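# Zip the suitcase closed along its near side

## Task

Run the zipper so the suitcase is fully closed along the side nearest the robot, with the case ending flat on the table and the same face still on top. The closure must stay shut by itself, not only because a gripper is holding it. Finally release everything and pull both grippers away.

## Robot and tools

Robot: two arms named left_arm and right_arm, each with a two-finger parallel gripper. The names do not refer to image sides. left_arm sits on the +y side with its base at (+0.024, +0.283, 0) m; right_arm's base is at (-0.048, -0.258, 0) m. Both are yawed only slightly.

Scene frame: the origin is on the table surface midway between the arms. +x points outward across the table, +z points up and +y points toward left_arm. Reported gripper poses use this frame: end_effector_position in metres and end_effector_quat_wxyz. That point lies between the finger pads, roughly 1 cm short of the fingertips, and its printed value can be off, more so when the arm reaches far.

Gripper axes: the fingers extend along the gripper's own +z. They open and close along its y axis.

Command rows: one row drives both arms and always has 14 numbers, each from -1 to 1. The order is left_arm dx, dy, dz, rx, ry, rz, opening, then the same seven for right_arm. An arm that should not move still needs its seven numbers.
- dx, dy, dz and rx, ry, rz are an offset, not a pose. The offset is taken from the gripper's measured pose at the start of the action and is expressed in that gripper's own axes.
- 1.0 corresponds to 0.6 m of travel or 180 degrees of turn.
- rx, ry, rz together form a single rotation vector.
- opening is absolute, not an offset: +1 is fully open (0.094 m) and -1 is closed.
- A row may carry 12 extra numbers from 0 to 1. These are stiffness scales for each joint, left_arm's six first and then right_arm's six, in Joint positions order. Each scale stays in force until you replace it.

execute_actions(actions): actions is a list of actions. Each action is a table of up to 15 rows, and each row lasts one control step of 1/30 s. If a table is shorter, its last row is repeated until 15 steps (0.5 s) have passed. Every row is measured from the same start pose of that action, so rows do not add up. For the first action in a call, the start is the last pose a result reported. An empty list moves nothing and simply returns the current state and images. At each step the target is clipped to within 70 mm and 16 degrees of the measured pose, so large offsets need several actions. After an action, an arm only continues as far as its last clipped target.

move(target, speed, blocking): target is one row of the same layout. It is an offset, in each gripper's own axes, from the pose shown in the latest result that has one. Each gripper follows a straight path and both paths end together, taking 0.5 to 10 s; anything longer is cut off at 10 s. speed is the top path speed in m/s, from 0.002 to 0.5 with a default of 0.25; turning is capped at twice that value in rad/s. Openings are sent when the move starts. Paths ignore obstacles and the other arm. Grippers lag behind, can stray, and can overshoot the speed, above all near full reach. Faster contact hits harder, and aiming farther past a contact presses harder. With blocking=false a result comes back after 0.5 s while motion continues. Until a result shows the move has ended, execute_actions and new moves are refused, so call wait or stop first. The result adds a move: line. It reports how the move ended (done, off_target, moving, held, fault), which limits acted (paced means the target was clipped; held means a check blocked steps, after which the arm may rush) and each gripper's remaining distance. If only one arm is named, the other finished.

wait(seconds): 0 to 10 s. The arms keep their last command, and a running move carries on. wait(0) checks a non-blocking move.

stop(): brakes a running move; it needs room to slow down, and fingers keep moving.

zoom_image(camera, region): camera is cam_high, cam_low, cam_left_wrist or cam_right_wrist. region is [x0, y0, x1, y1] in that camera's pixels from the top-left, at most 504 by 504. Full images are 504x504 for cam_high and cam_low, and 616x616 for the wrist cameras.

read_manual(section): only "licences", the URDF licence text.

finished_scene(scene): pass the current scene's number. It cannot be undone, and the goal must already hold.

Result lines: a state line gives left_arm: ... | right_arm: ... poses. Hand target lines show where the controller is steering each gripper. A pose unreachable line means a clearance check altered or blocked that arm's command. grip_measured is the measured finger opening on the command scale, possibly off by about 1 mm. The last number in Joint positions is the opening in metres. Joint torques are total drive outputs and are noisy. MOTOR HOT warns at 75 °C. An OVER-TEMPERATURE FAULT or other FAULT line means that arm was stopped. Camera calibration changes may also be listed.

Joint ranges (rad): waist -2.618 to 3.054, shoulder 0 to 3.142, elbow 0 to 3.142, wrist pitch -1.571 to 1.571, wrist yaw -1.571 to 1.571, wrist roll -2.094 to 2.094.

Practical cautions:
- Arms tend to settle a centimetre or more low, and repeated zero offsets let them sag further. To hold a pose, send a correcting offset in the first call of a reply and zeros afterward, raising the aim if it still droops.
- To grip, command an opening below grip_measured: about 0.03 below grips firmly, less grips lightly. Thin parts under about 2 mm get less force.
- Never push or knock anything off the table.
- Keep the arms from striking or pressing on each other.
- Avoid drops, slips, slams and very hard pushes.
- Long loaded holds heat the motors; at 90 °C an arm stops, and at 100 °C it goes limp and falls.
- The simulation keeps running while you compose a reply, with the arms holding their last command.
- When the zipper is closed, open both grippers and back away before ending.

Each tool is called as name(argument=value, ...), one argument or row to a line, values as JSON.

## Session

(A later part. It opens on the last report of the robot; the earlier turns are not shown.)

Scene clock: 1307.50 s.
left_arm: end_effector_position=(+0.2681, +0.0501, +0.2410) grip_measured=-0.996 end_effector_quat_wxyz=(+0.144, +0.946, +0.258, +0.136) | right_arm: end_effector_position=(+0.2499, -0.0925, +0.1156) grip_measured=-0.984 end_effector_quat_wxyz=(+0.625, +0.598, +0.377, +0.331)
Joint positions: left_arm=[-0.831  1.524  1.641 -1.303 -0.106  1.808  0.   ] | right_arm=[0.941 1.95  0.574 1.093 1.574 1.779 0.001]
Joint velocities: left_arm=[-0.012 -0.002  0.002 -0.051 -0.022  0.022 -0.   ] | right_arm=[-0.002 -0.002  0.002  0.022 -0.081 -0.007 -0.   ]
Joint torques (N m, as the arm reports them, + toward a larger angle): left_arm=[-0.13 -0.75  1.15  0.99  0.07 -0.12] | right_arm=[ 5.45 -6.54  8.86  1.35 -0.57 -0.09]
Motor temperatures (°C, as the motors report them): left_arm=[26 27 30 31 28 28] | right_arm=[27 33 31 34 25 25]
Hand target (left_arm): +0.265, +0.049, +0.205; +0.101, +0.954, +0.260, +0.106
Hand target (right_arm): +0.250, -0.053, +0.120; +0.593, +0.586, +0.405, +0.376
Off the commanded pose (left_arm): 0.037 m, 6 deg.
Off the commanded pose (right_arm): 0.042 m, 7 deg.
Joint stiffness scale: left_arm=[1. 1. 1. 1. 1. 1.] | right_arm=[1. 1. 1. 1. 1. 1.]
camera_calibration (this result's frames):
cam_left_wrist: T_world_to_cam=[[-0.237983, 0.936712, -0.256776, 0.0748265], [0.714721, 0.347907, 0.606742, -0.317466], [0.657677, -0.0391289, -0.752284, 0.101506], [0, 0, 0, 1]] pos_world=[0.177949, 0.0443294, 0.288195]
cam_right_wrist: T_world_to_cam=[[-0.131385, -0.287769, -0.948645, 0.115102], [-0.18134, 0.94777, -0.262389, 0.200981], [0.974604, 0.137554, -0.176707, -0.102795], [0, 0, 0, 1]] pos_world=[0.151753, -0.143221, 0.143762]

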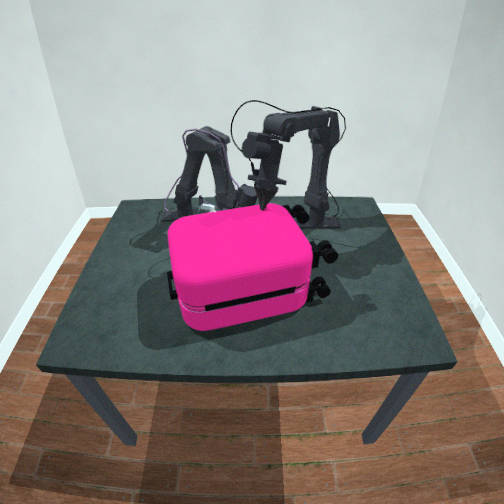

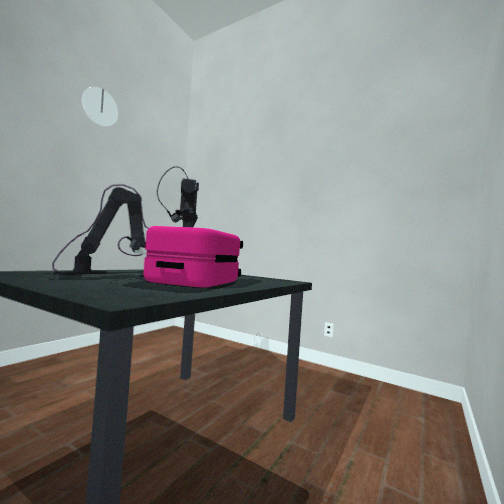

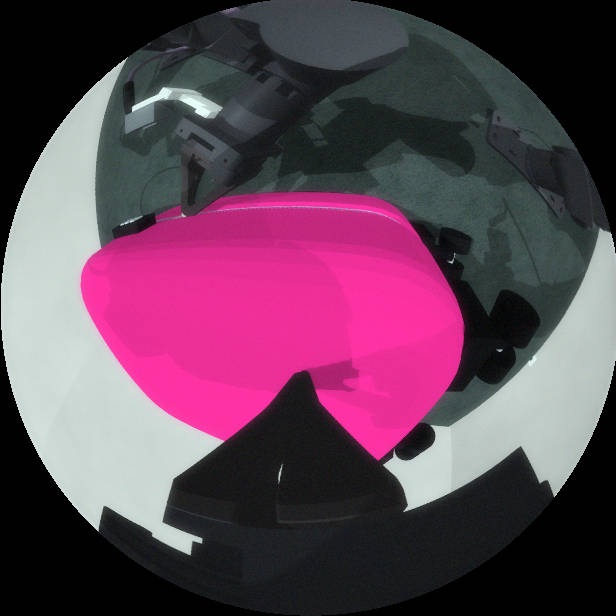

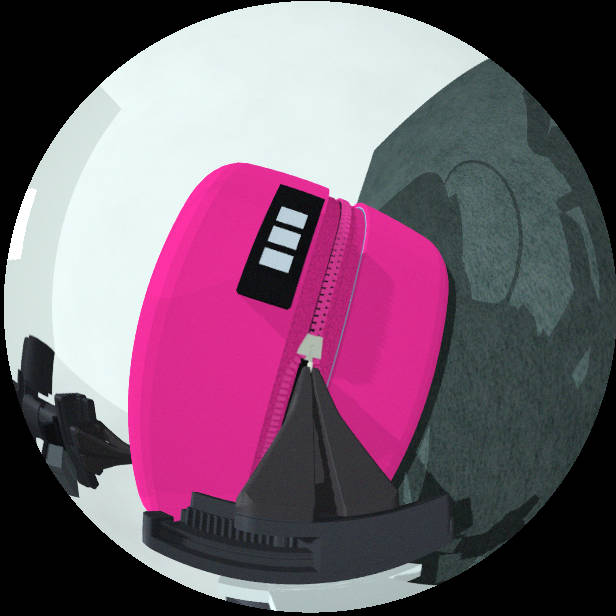

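execute_actions(
  actions=[
    [[-0.012,-0.02,0.058,0.033,-0.0095,0,-1,0.04,0.008,-0.015,0,0.018,0,-1],[-0.012,-0.02,0.058,0.033,-0.0095,0,-1,0.03,0.008,-0.011,0,0.013,0,-1],[-0.012,-0.02,0.058,0.033,-0.0095,0,-1,0.02,0.008,-0.007,0,0.009,0,-1],[-0.012,-0.02,0.058,0.033,-0.0095,0,-1,0.01,0.008,-0.003,0,0.004,0,-1],[-0.012,-0.02,0.058,0.033,-0.0095,0,-1,0,0.008,0,0,0,0,-1],[-0.012,-0.02,0.058,0.033,-0.0095,0,-1,0,0.008,0,0,0,0,-0.96],[-0.012,-0.02,0.058,0.033,-0.0095,0,-1,0,0.008,0,0,0,0,-0.96],[-0.012,-0.02,0.058,0.033,-0.0095,0,-1,-0.006,0.008,0,0,0,0,-0.96],[-0.012,-0.02,0.058,0.033,-0.0095,0,-1,-0.012,0.009,0,0,0,0,-0.96],[-0.012,-0.02,0.058,0.033,-0.0095,0,-1,-0.018,0.009,0.001,0,0,0,-0.96],[-0.012,-0.02,0.058,0.033,-0.0095,0,-1,-0.023,0.009,0.001,0,0,0,-0.96],[-0.012,-0.02,0.058,0.033,-0.0095,0,-1,-0.027,0.009,0.001,0,0,0,-0.96]],
  ],
)

wait(
  seconds=0.5,
)

zoom_image(
  camera="cam_left_wrist",
  region=[140, 170, 240, 250],
)

Scene clock: 1347.57 s.
left_arm: end_effector_position=(+0.2681, +0.0502, +0.2410) grip_measured=-0.996 end_effector_quat_wxyz=(+0.144, +0.945, +0.259, +0.136) | right_arm: end_effector_position=(+0.2451, -0.1037, +0.1162) grip_measured=-0.963 end_effector_quat_wxyz=(+0.628, +0.595, +0.382, +0.325)
Joint positions: left_arm=[-0.831  1.524  1.641 -1.303 -0.107  1.805  0.   ] | right_arm=[0.936 1.916 0.527 1.09  1.572 1.777 0.002]
Joint velocities: left_arm=[-0.007 -0.007 -0.007 -0.051 -0.037 -0.037 -0.001] | right_arm=[-0.007 -0.1   -0.071 -0.081  0.066 -0.022 -0.   ]
Joint torques (N m, as the arm reports them, + toward a larger angle): left_arm=[ 0.05 -0.82  1.12  0.96 -0.02 -0.1 ] | right_arm=[ 0.24 -9.16  2.19  1.43  0.2  -0.04]
Motor temperatures (°C, as the motors report them): left_arm=[26 27 30 31 28 28] | right_arm=[28 33 33 34 25 25]
Hand target (left_arm): +0.266, +0.051, +0.205; +0.098, +0.954, +0.262, +0.109
Hand target (right_arm): +0.243, -0.106, +0.122; +0.625, +0.598, +0.377, +0.331
Off the commanded pose (left_arm): 0.038 m, 6 deg.
Off the commanded pose (right_arm): 0.007 m, 1 deg.
Joint stiffness scale: left_arm=[1. 1. 1. 1. 1. 1.] | right_arm=[1. 1. 1. 1. 1. 1.]
camera_calibration (this result's frames):
cam_left_wrist: T_world_to_cam=[[-0.240909, 0.935834, -0.25725, 0.0757057], [0.713696, 0.350442, 0.606488, -0.317367], [0.657723, -0.0374894, -0.752326, 0.101372], [0, 0, 0, 1]] pos_world=[0.178067, 0.0441712, 0.28822]
cam_right_wrist: T_world_to_cam=[[-0.14135, -0.302108, -0.942736, 0.112088], [-0.181323, 0.944088, -0.275354, 0.21199], [0.973212, 0.132018, -0.188226, -0.095396], [0, 0, 0, 1]] pos_world=[0.147123, -0.15368, 0.146086]

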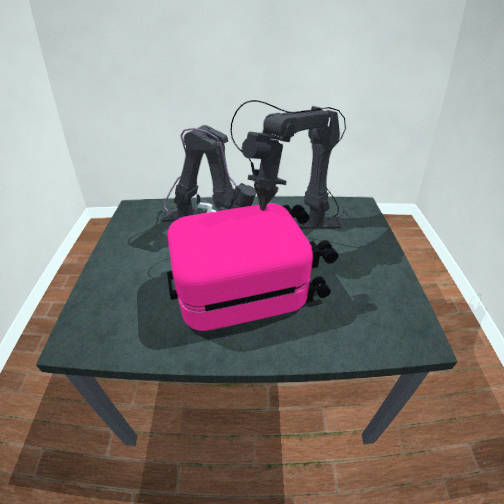

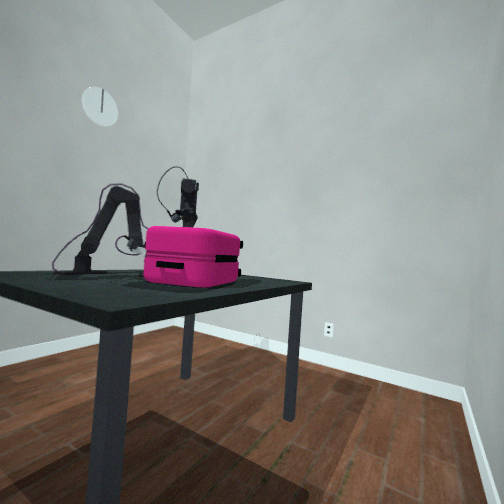

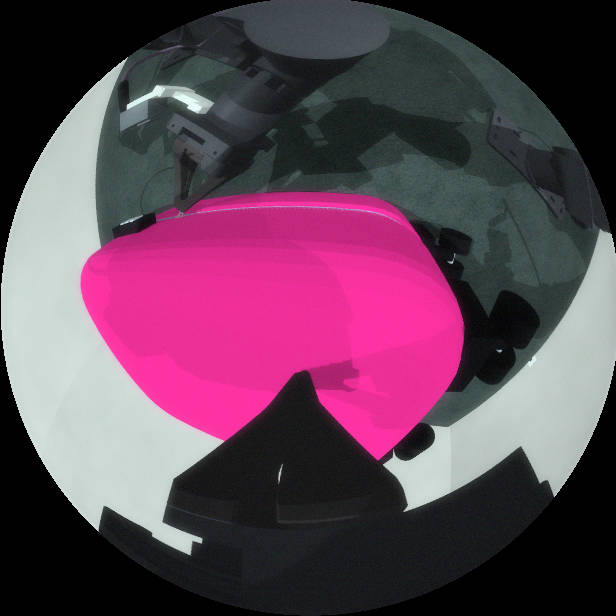

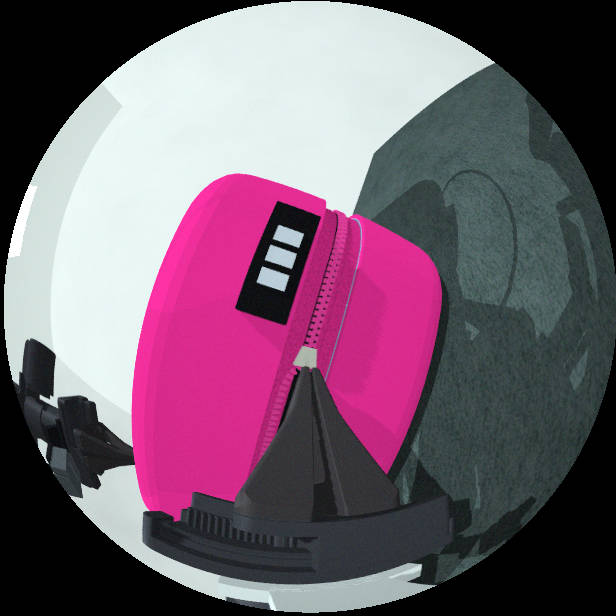

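Scene clock: 1348.07 s.
left_arm: end_effector_position=(+0.2681, +0.0502, +0.2410) grip_measured=-0.996 end_effector_quat_wxyz=(+0.144, +0.945, +0.259, +0.136) | right_arm: end_effector_position=(+0.2449, -0.1041, +0.1165) grip_measured=-0.963 end_effector_quat_wxyz=(+0.628, +0.595, +0.381, +0.325)
Joint positions: left_arm=[-0.831  1.524  1.641 -1.303 -0.107  1.805  0.   ] | right_arm=[0.936 1.914 0.525 1.09  1.572 1.777 0.002]
Joint velocities: left_arm=[ 0.002 -0.007 -0.007 -0.022  0.037  0.007  0.   ] | right_arm=[ 0.012 -0.012  0.007 -0.007 -0.022 -0.066  0.   ]
Joint torques (N m, as the arm reports them, + toward a larger angle): left_arm=[-0.07 -0.85  1.12  0.95 -0.01 -0.11] | right_arm=[ 0.23 -9.35  1.91  1.39  0.19 -0.04]
Motor temperatures (°C, as the motors report them): left_arm=[26 27 30 31 28 28] | right_arm=[28 33 33 34 25 25]
Hand target (left_arm): +0.266, +0.051, +0.205; +0.098, +0.954, +0.262, +0.109
Hand target (right_arm): +0.243, -0.106, +0.122; +0.625, +0.598, +0.377, +0.331
Off the commanded pose (left_arm): 0.038 m, 6 deg.
Off the commanded pose (right_arm): 0.007 m, 1 deg.
Joint stiffness scale: left_arm=[1. 1. 1. 1. 1. 1.] | right_arm=[1. 1. 1. 1. 1. 1.]
wait: 0.50 s; at rest by 0.17 s
camera_calibration (this result's frames):
cam_left_wrist: T_world_to_cam=[[-0.240909, 0.935834, -0.25725, 0.0757057], [0.713696, 0.350442, 0.606488, -0.317367], [0.657723, -0.0374894, -0.752326, 0.101372], [0, 0, 0, 1]] pos_world=[0.178067, 0.0441712, 0.28822]
cam_right_wrist: T_world_to_cam=[[-0.140991, -0.301485, -0.942989, 0.112284], [-0.181218, 0.94427, -0.274799, 0.212363], [0.973284, 0.132142, -0.187768, -0.0951014], [0, 0, 0, 1]] pos_world=[0.146876, -0.154109, 0.146383]

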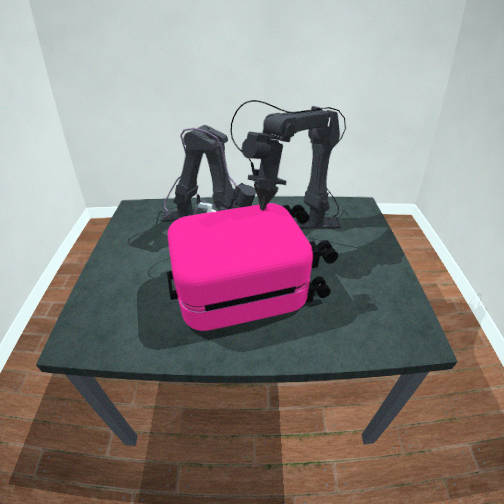

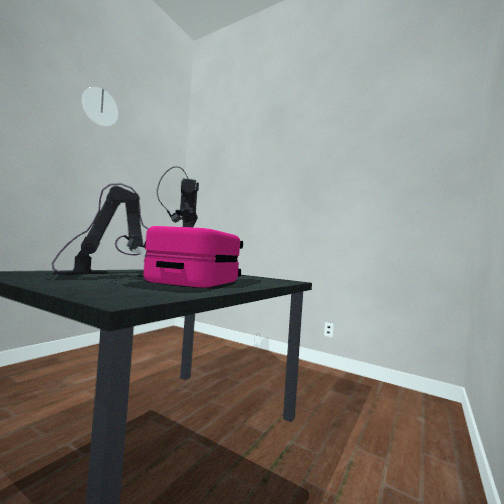

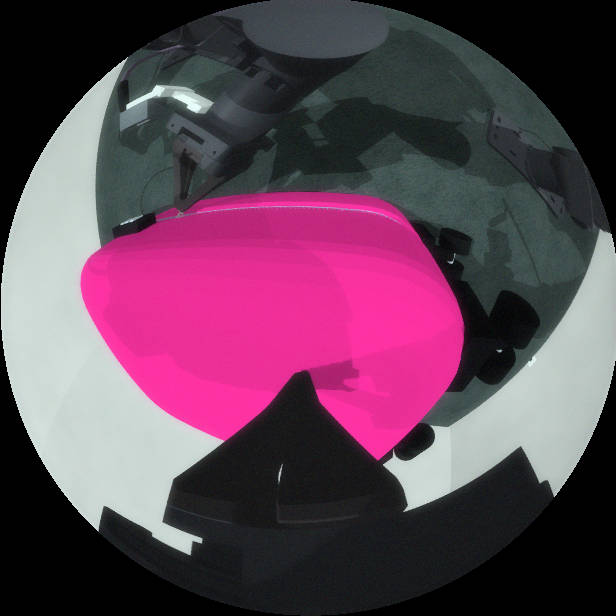

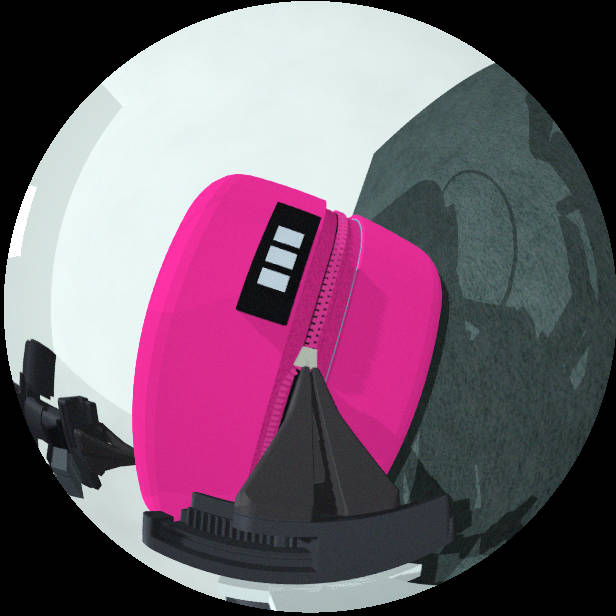

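Region (140, 170, 240, 250) of cam_left_wrist's 616x616 image, scaled by 5.040, with more detail than that image has; it fills the top 403 rows of this view, and the rest is white.

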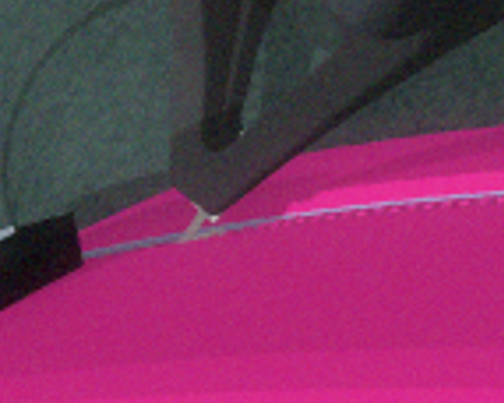

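execute_actions(
  actions=[
    [[-0.012,-0.02,0.058,0.033,-0.0095,0,-1,0,0.007,0,0,0,0,-1]],
  ],
)

move(
  target=[-0.012,-0.02,0.058,0.033,-0.0095,0,-1,0.008,0.016,0,0,0,-0.47,-1],
  speed=0.3,
)

Scene clock: 1356.27 s.
left_arm: end_effector_position=(+0.2681, +0.0502, +0.2410) grip_measured=-0.996 end_effector_quat_wxyz=(+0.144, +0.945, +0.261, +0.136) | right_arm: end_effector_position=(+0.2449, -0.1041, +0.1165) grip_measured=-0.983 end_effector_quat_wxyz=(+0.628, +0.595, +0.381, +0.325)
Joint positions: left_arm=[-0.831  1.524  1.641 -1.303 -0.107  1.802  0.   ] | right_arm=[0.936 1.914 0.525 1.09  1.572 1.777 0.001]
Joint velocities: left_arm=[ 0.017  0.007  0.012 -0.022 -0.066 -0.022  0.   ] | right_arm=[-0.007  0.002 -0.027 -0.051 -0.051  0.037  0.001]
Joint torques (N m, as the arm reports them, + toward a larger angle): left_arm=[ 0.01 -0.84  1.15  0.93 -0.04 -0.12] | right_arm=[-0.06 -8.17  3.46  1.3   0.2  -0.15]
Motor temperatures (°C, as the motors report them): left_arm=[26 27 30 31 28 28] | right_arm=[27 34 32 34 25 25]
Hand target (left_arm): +0.266, +0.051, +0.205; +0.098, +0.953, +0.264, +0.109
Hand target (right_arm): +0.245, -0.104, +0.121; +0.628, +0.595, +0.381, +0.325
Off the commanded pose (left_arm): 0.038 m, 6 deg.
Off the commanded pose (right_arm): 0.004 m, 0 deg.
Joint stiffness scale: left_arm=[1. 1. 1. 1. 1. 1.] | right_arm=[1. 1. 1. 1. 1. 1.]
camera_calibration (this result's frames):
cam_left_wrist: T_world_to_cam=[[-0.243699, 0.934892, -0.258048, 0.0766932], [0.713078, 0.353062, 0.605695, -0.317142], [0.657366, -0.0364014, -0.752692, 0.101502], [0, 0, 0, 1]] pos_world=[0.178113, 0.0439657, 0.288281]
cam_right_wrist: T_world_to_cam=[[-0.140991, -0.301485, -0.942989, 0.112284], [-0.181218, 0.94427, -0.274799, 0.212363], [0.973284, 0.132142, -0.187768, -0.0951014], [0, 0, 0, 1]] pos_world=[0.146876, -0.154109, 0.146383]

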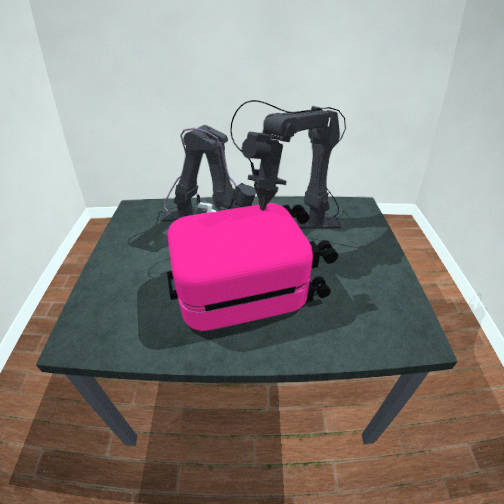

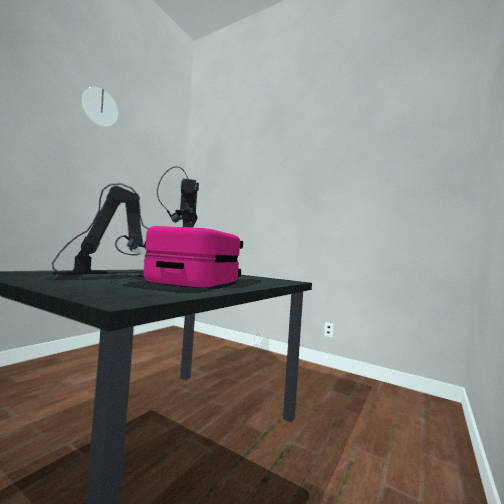

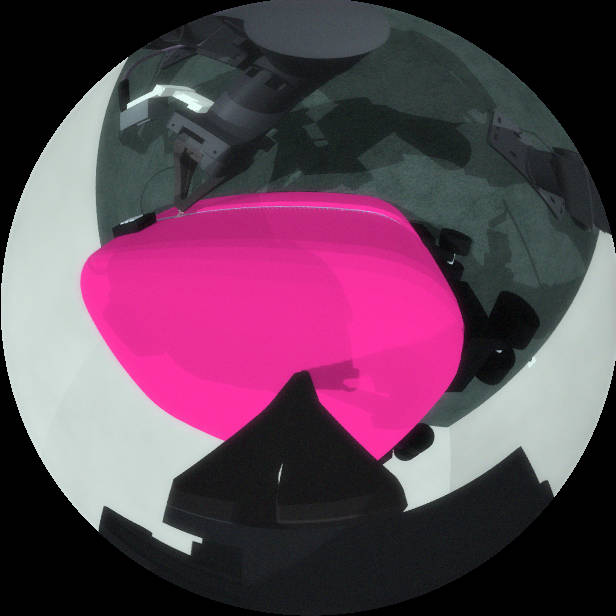

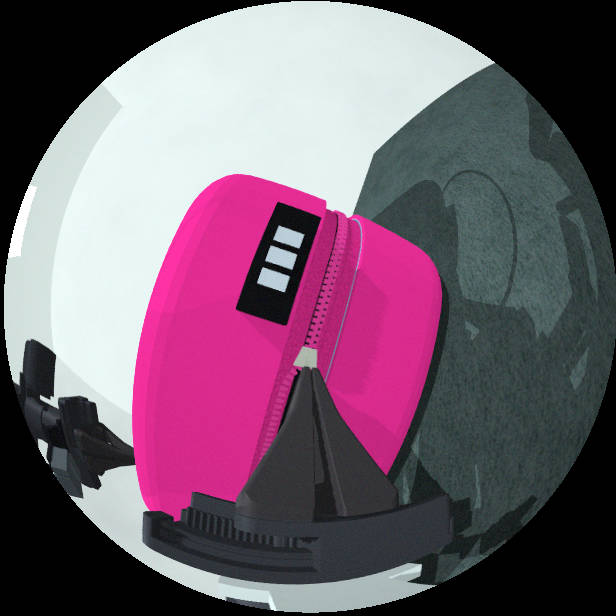

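Scene clock: 1359.50 s.
left_arm: end_effector_position=(+0.2681, +0.0504, +0.2414) grip_measured=-0.996 end_effector_quat_wxyz=(+0.145, +0.944, +0.262, +0.136) | right_arm: end_effector_position=(+0.2456, -0.1029, +0.1172) grip_measured=-0.984 end_effector_quat_wxyz=(+0.681, +0.174, +0.684, -0.194)
Joint positions: left_arm=[-0.831  1.521  1.639 -1.301 -0.107  1.798  0.   ] | right_arm=[0.936 1.864 0.569 0.769 1.576 0.496 0.001]
Joint velocities: left_arm=[ 0.002 -0.017 -0.007 -0.022  0.066  0.007 -0.001] | right_arm=[ 0.007 -0.012  0.012 -0.051  0.022 -0.022  0.   ]
Joint torques (N m, as the arm reports them, + toward a larger angle): left_arm=[ 0.01 -0.57  1.42  0.94 -0.02 -0.11] | right_arm=[ 0.03 -8.77  5.12  1.26  0.29 -0.03]
Motor temperatures (°C, as the motors report them): left_arm=[26 27 30 31 28 28] | right_arm=[27 34 32 34 25 25]
Hand target (left_arm): +0.266, +0.051, +0.205; +0.098, +0.953, +0.265, +0.109
Hand target (right_arm): +0.248, -0.099, +0.126; +0.683, +0.184, +0.683, -0.182
Off the commanded pose (left_arm): 0.038 m, 6 deg.
Off the commanded pose (right_arm): 0.010 m, 2 deg.
Joint stiffness scale: left_arm=[1. 1. 1. 1. 1. 1.] | right_arm=[1. 1. 1. 1. 1. 1.]
move: off_target (left_arm)
camera_calibration (this result's frames):
cam_left_wrist: T_world_to_cam=[[-0.246361, 0.933266, -0.261383, 0.0782258], [0.71091, 0.357317, 0.605749, -0.317062], [0.658722, -0.0365868, -0.751497, 0.101236], [0, 0, 0, 1]] pos_world=[0.177988, 0.0439901, 0.288585]
cam_right_wrist: T_world_to_cam=[[-0.46012, -0.845348, 0.271433, -0.00649838], [-0.656785, 0.11836, -0.744731, 0.298388], [0.59743, -0.520939, -0.609672, -0.021283], [0, 0, 0, 1]] pos_world=[0.205702, -0.0518978, 0.211007]

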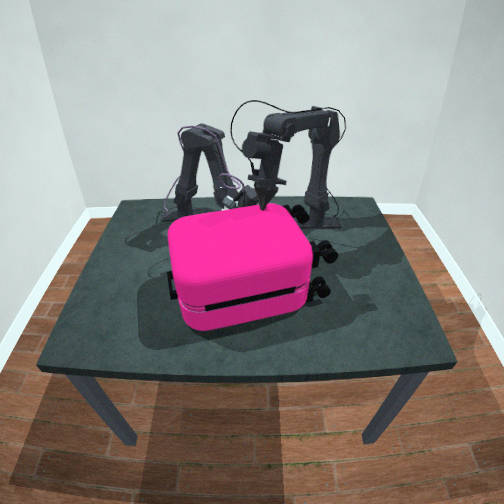

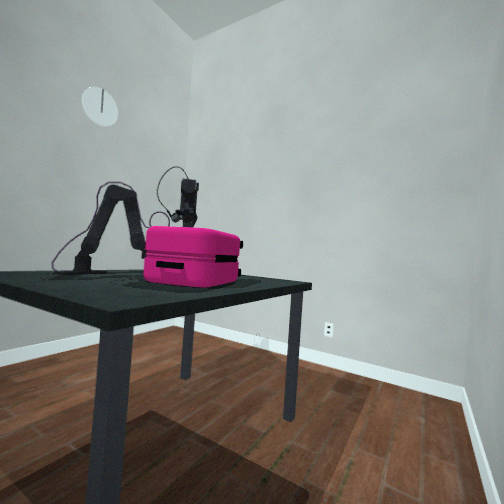

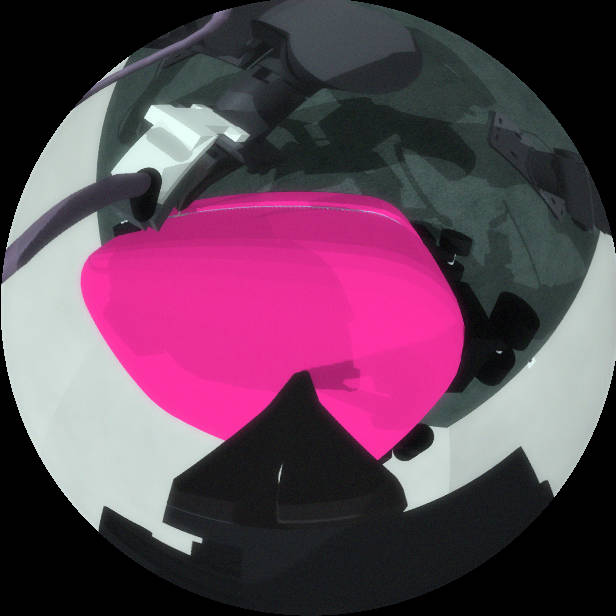

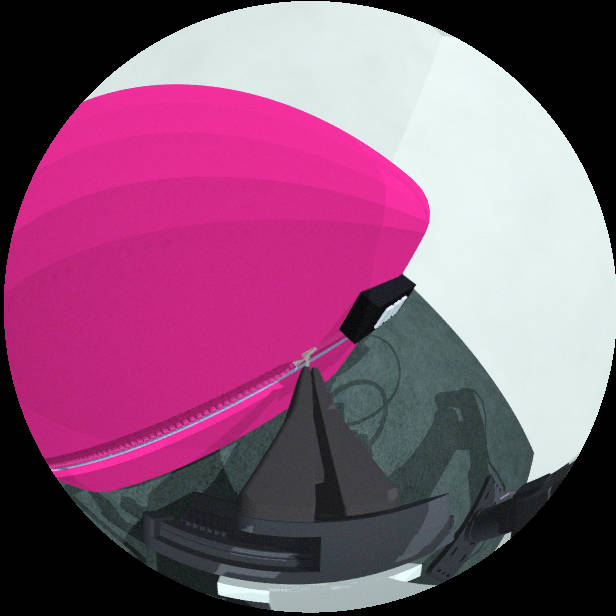

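zoom_image(
  camera="cam_right_wrist",
  region=[240, 300, 380, 420],
)

Region (240, 300, 380, 420) of cam_right_wrist's 616x616 image, scaled by 3.600, with more detail than that image has; it fills the top 432 rows of this view, and the rest is white.

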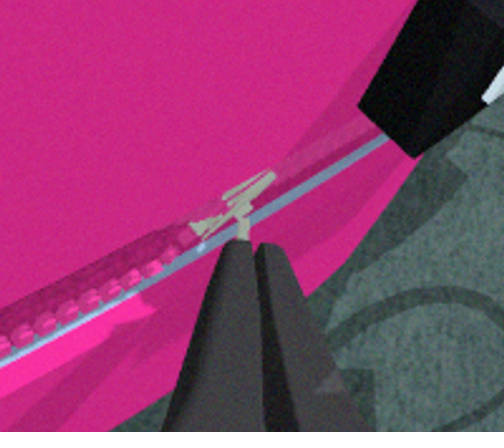

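execute_actions(
  actions=[
    [[-0.012,-0.02,0.058,0.033,-0.0095,0,-1,-0.016,0.008,0,0,0,0,-1],[-0.012,-0.02,0.058,0.033,-0.0095,0,-1,-0.018,0.010,0,0,0,0,-1],[-0.012,-0.02,0.058,0.033,-0.0095,0,-1,-0.02,0.012,0,0,0,0,-1],[-0.012,-0.02,0.058,0.033,-0.0095,0,-1,-0.022,0.014,0,0,0,0,-1],[-0.012,-0.02,0.058,0.033,-0.0095,0,-1,-0.024,0.016,0,0,0,0,-1]],
  ],
)

zoom_image(
  camera="cam_right_wrist",
  region=[240, 300, 380, 420],
)

Scene clock: 1372.03 s.
left_arm: end_effector_position=(+0.2681, +0.0504, +0.2414) grip_measured=-0.996 end_effector_quat_wxyz=(+0.145, +0.944, +0.264, +0.136) | right_arm: end_effector_position=(+0.2465, -0.1012, +0.1183) grip_measured=-0.984 end_effector_quat_wxyz=(+0.676, +0.156, +0.689, -0.212)
Joint positions: left_arm=[-0.831  1.521  1.639 -1.301 -0.107  1.795  0.   ] | right_arm=[0.936 1.864 0.577 0.762 1.576 0.444 0.001]
Joint velocities: left_arm=[-0.002 -0.017  0.002 -0.037 -0.022  0.037  0.   ] | right_arm=[-0.007  0.002 -0.002 -0.022  0.037 -0.022 -0.001]
Joint torques (N m, as the arm reports them, + toward a larger angle): left_arm=[-0.05 -0.77  1.11  0.97 -0.02 -0.13] | right_arm=[ 0.06 -8.86  6.8   1.3   0.33 -0.03]
Motor temperatures (°C, as the motors report them): left_arm=[26 27 30 31 28 28] | right_arm=[27 34 32 34 25 25]
Hand target (left_arm): +0.266, +0.051, +0.205; +0.099, +0.952, +0.267, +0.109
Hand target (right_arm): +0.250, -0.094, +0.131; +0.681, +0.174, +0.685, -0.194
Off the commanded pose (left_arm): 0.038 m, 6 deg.
Off the commanded pose (right_arm): 0.015 m, 3 deg.
Joint stiffness scale: left_arm=[1. 1. 1. 1. 1. 1.] | right_arm=[1. 1. 1. 1. 1. 1.]
joint sent to its limit (right arm) — the command would take joint 5 (wrist yaw) past its upper limit, so that joint was sent only as far as its limit.
camera_calibration (this result's frames):
cam_left_wrist: T_world_to_cam=[[-0.249491, 0.932182, -0.262279, 0.079336], [0.710197, 0.360257, 0.604843, -0.3168], [0.658312, -0.035367, -0.751914, 0.101385], [0, 0, 0, 1]] pos_world=[0.178041, 0.0437596, 0.288656]
cam_right_wrist: T_world_to_cam=[[-0.452567, -0.832106, 0.320597, -0.011333], [-0.675907, 0.0855857, -0.732001, 0.299536], [0.581664, -0.547973, -0.60116, -0.0201684], [0, 0, 0, 1]] pos_world=[0.209061, -0.046118, 0.210769]

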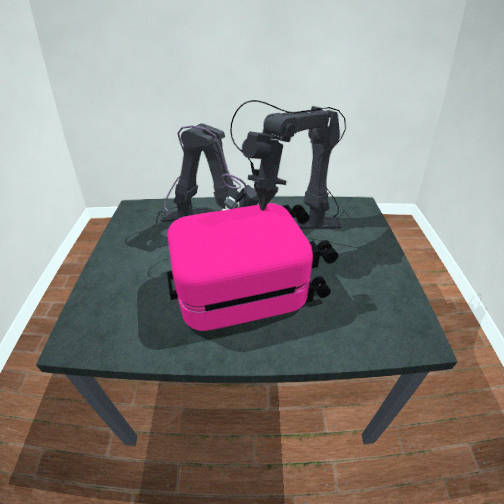

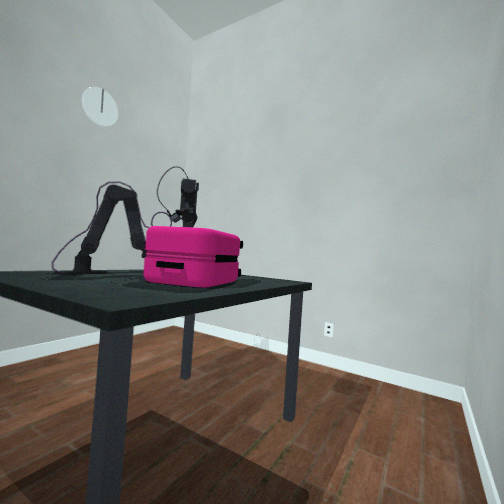

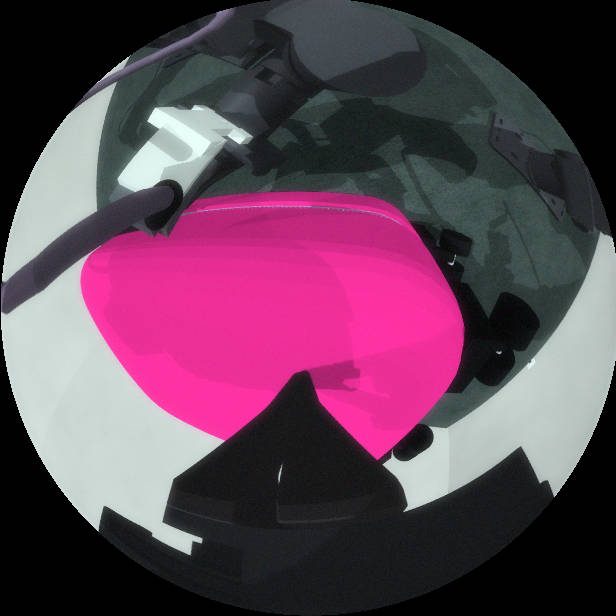

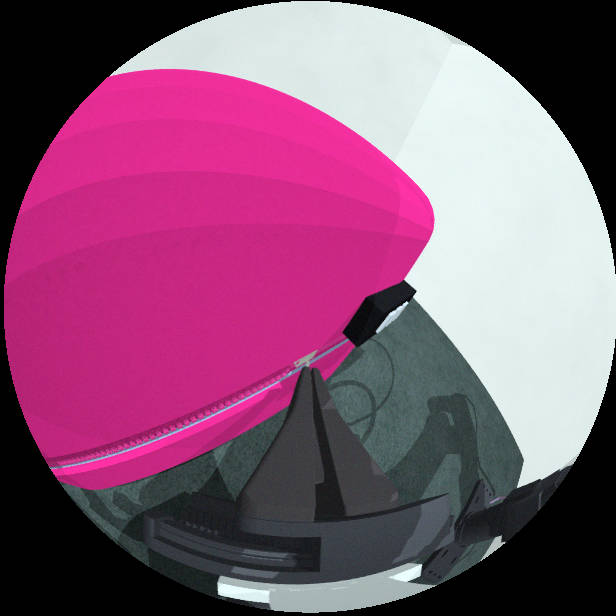

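Region (240, 300, 380, 420) of cam_right_wrist's 616x616 image, scaled by 3.600, with more detail than that image has; it fills the top 432 rows of this view, and the rest is white.

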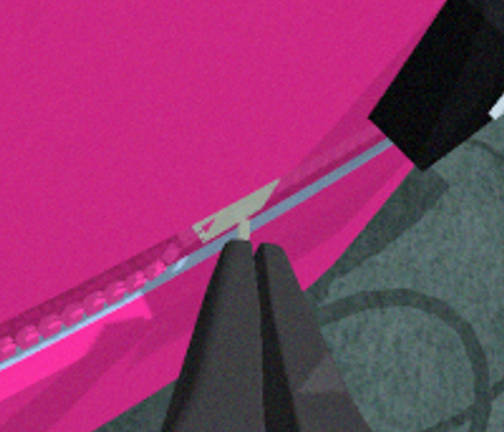

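execute_actions(
  actions=[
    [[-0.012,-0.02,0.058,0.033,-0.0095,0,-1,-0.022,0.014,-0.004,-0.003,0,0.02,-1],[-0.012,-0.02,0.058,0.033,-0.0095,0,-1,-0.022,0.018,-0.007,-0.005,0,0.025,-1],[-0.012,-0.02,0.058,0.033,-0.0095,0,-1,-0.022,0.022,-0.01,-0.008,0,0.03,-1],[-0.012,-0.02,0.058,0.033,-0.0095,0,-1,-0.022,0.026,-0.013,-0.01,0,0.035,-1],[-0.012,-0.02,0.058,0.033,-0.0095,0,-1,-0.022,0.03,-0.016,-0.012,0,0.04,-1],[-0.012,-0.02,0.058,0.033,-0.0095,0,-1,-0.022,0.034,-0.019,-0.014,0,0.04,-1],[-0.012,-0.02,0.058,0.033,-0.0095,0,-1,-0.022,0.038,-0.022,-0.016,0,0.04,-1],[-0.012,-0.02,0.058,0.033,-0.0095,0,-1,-0.022,0.042,-0.025,-0.018,0,0.04,-1],[-0.012,-0.02,0.058,0.033,-0.0095,0,-1,-0.022,0.046,-0.028,-0.02,0,0.04,-1]],
  ],
)

zoom_image(
  camera="cam_right_wrist",
  region=[240, 300, 380, 420],
)

Scene clock: 1382.00 s.
left_arm: end_effector_position=(+0.2681, +0.0504, +0.2414) grip_measured=-0.996 end_effector_quat_wxyz=(+0.146, +0.943, +0.265, +0.136) | right_arm: end_effector_position=(+0.2465, -0.0996, +0.1186) grip_measured=-0.984 end_effector_quat_wxyz=(+0.680, +0.167, +0.686, -0.199)
Joint positions: left_arm=[-0.831  1.521  1.639 -1.301 -0.107  1.792  0.   ] | right_arm=[0.939 1.864 0.582 0.754 1.576 0.483 0.001]
Joint velocities: left_arm=[-0.007 -0.007 -0.007 -0.037 -0.007 -0.007  0.001] | right_arm=[-0.002  0.017  0.012 -0.081 -0.037  0.051  0.   ]
Joint torques (N m, as the arm reports them, + toward a larger angle): left_arm=[ 0.03 -0.74  1.24  0.96 -0.01 -0.09] | right_arm=[ 4.83 -6.46  9.24  1.62  0.23  0.09]
Motor temperatures (°C, as the motors report them): left_arm=[26 27 30 31 28 28] | right_arm=[27 34 32 34 25 25]
Hand target (left_arm): +0.266, +0.051, +0.205; +0.100, +0.952, +0.268, +0.109
Hand target (right_arm): +0.245, -0.069, +0.129; +0.691, +0.177, +0.685, -0.147
Off the commanded pose (left_arm): 0.038 m, 6 deg.
Off the commanded pose (right_arm): 0.033 m, 6 deg.
Joint stiffness scale: left_arm=[1. 1. 1. 1. 1. 1.] | right_arm=[1. 1. 1. 1. 1. 1.]
camera_calibration (this result's frames):
cam_left_wrist: T_world_to_cam=[[-0.252271, 0.93121, -0.263073, 0.0803219], [0.709555, 0.362867, 0.604036, -0.316565], [0.657945, -0.0342843, -0.752285, 0.101519], [0, 0, 0, 1]] pos_world=[0.178089, 0.0435549, 0.288718]
cam_right_wrist: T_world_to_cam=[[-0.455334, -0.842858, 0.286812, -0.00647742], [-0.663087, 0.10607, -0.740989, 0.299565], [0.594126, -0.527579, -0.607186, -0.019351], [0, 0, 0, 1]] pos_world=[0.207185, -0.0474435, 0.212083]

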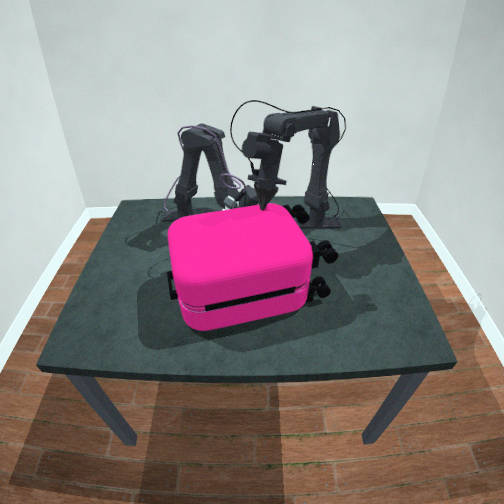

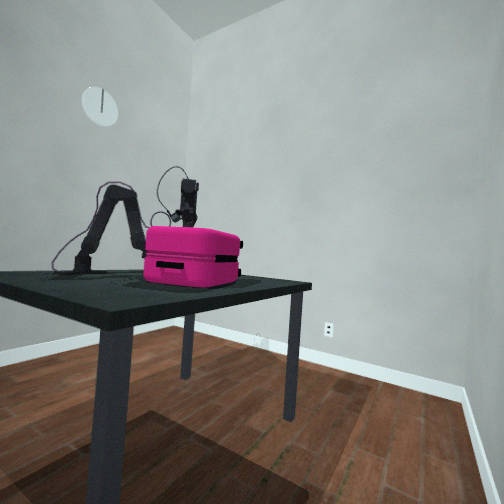

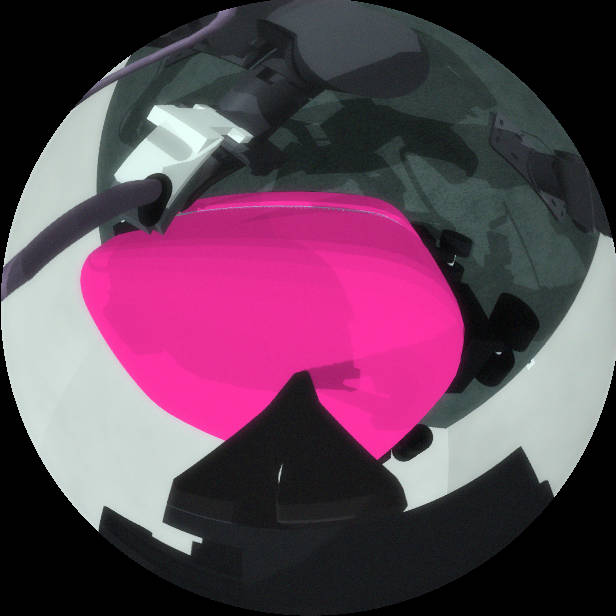

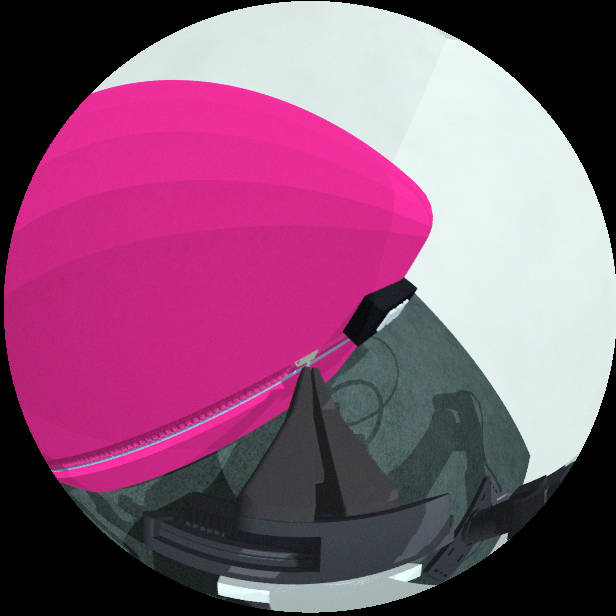

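Region (240, 300, 380, 420) of cam_right_wrist's 616x616 image, scaled by 3.600, with more detail than that image has; it fills the top 432 rows of this view, and the rest is white.

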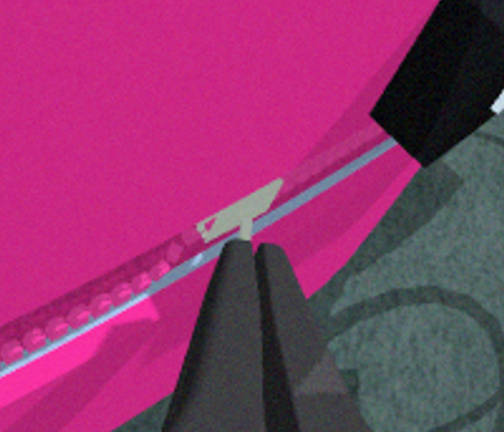

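execute_actions(
  actions=[
    [[-0.012,-0.02,0.058,0.033,-0.0095,0,-1,-0.024,0.044,-0.03,-0.022,0,0.03,-1],[-0.012,-0.02,0.058,0.033,-0.0095,0,-1,-0.028,0.044,-0.032,-0.024,0,0.03,-1],[-0.012,-0.02,0.058,0.033,-0.0095,0,-1,-0.032,0.044,-0.034,-0.026,0,0.035,-1],[-0.012,-0.02,0.058,0.033,-0.0095,0,-1,-0.036,0.044,-0.036,-0.028,0,0.035,-1],[-0.012,-0.02,0.058,0.033,-0.0095,0,-1,-0.04,0.044,-0.038,-0.028,0,0.04,-1],[-0.012,-0.02,0.058,0.033,-0.0095,0,-1,-0.044,0.044,-0.038,-0.028,0,0.04,-1],[-0.012,-0.02,0.058,0.033,-0.0095,0,-1,-0.048,0.044,-0.038,-0.028,0,0.045,-1]],
  ],
)

zoom_image(
  camera="cam_right_wrist",
  region=[240, 300, 380, 420],
)

Scene clock: 1401.60 s.
left_arm: end_effector_position=(+0.2694, +0.0544, +0.2406) grip_measured=-0.996 end_effector_quat_wxyz=(+0.137, +0.943, +0.268, +0.143) | right_arm: end_effector_position=(+0.2428, -0.0958, +0.1198) grip_measured=-0.984 end_effector_quat_wxyz=(+0.680, +0.158, +0.688, -0.196)
Joint positions: left_arm=[-0.831  1.521  1.637 -1.308 -0.128  1.789  0.   ] | right_arm=[0.957 1.848 0.582 0.704 1.576 0.507 0.001]
Joint velocities: left_arm=[ 0.007 -0.012 -0.007 -0.081  0.051 -0.022 -0.   ] | right_arm=[-0.007 -0.012  0.002 -0.037 -0.051  0.081 -0.001]
Joint torques (N m, as the arm reports them, + toward a larger angle): left_arm=[ 0.1  -0.8   1.26  1.01  0.22 -0.1 ] | right_arm=[  5.07 -10.94   8.78   1.74   0.19   0.08]
Motor temperatures (°C, as the motors report them): left_arm=[26 27 29 31 28 28] | right_arm=[27 34 33 35 25 25]
Hand target (left_arm): +0.266, +0.051, +0.205; +0.100, +0.951, +0.270, +0.109
Hand target (right_arm): +0.239, -0.066, +0.145; +0.696, +0.186, +0.683, -0.120
Off the commanded pose (left_arm): 0.037 m, 6 deg.
Off the commanded pose (right_arm): 0.041 m, 10 deg.
Joint stiffness scale: left_arm=[1. 1. 1. 1. 1. 1.] | right_arm=[1. 1. 1. 1. 1. 1.]
camera_calibration (this result's frames):
cam_left_wrist: T_world_to_cam=[[-0.259887, 0.933363, -0.247573, 0.074915], [0.701088, 0.358683, 0.616297, -0.318951], [0.664029, -0.0134025, -0.747586, 0.0962998], [0, 0, 0, 1]] pos_world=[0.179136, 0.0457702, 0.287108]
cam_right_wrist: T_world_to_cam=[[-0.438677, -0.848265, 0.296664, -0.0109971], [-0.668482, 0.0874006, -0.738575, 0.296846], [0.600579, -0.52231, -0.60539, -0.0157101], [0, 0, 0, 1]] pos_world=[0.203047, -0.0434785, 0.212995]

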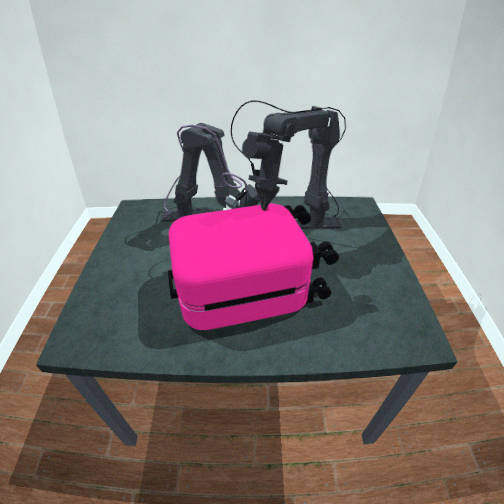

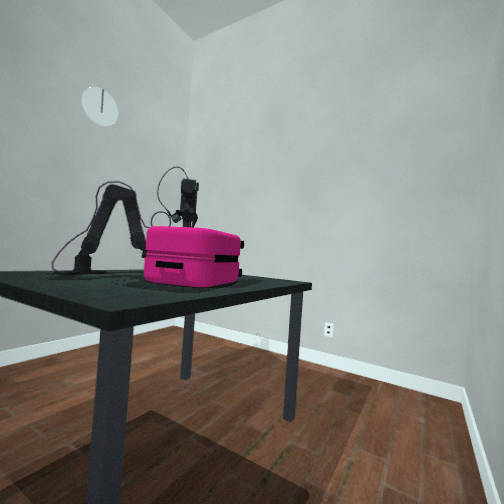

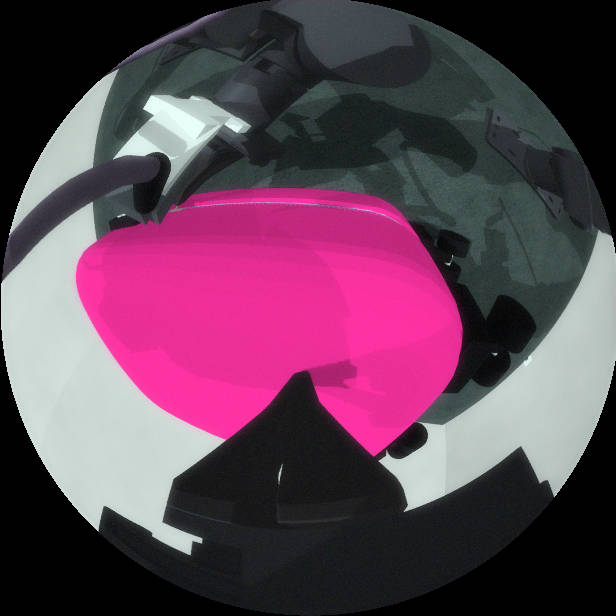

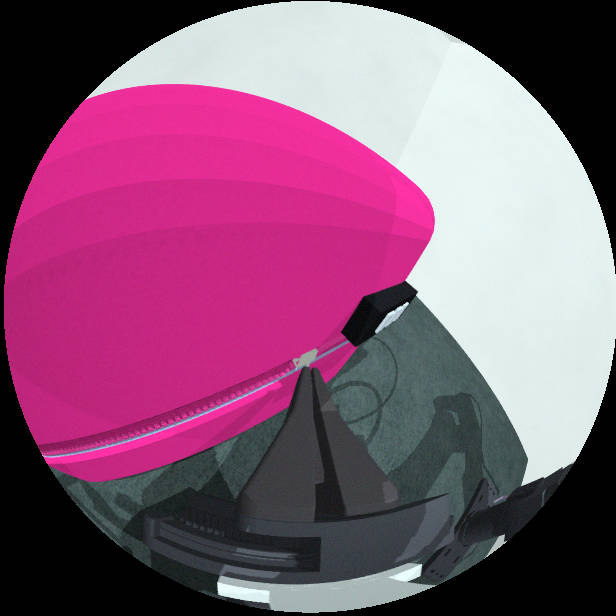

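Region (240, 300, 380, 420) of cam_right_wrist's 616x616 image, scaled by 3.600, with more detail than that image has; it fills the top 432 rows of this view, and the rest is white.

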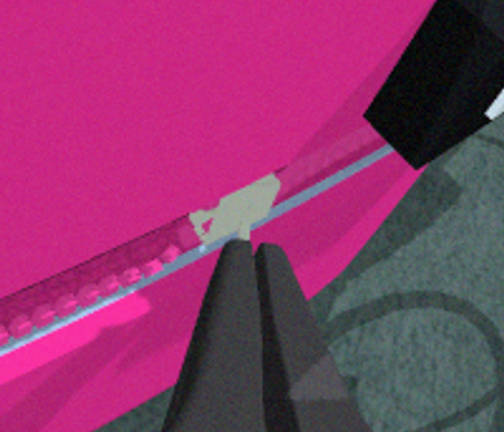

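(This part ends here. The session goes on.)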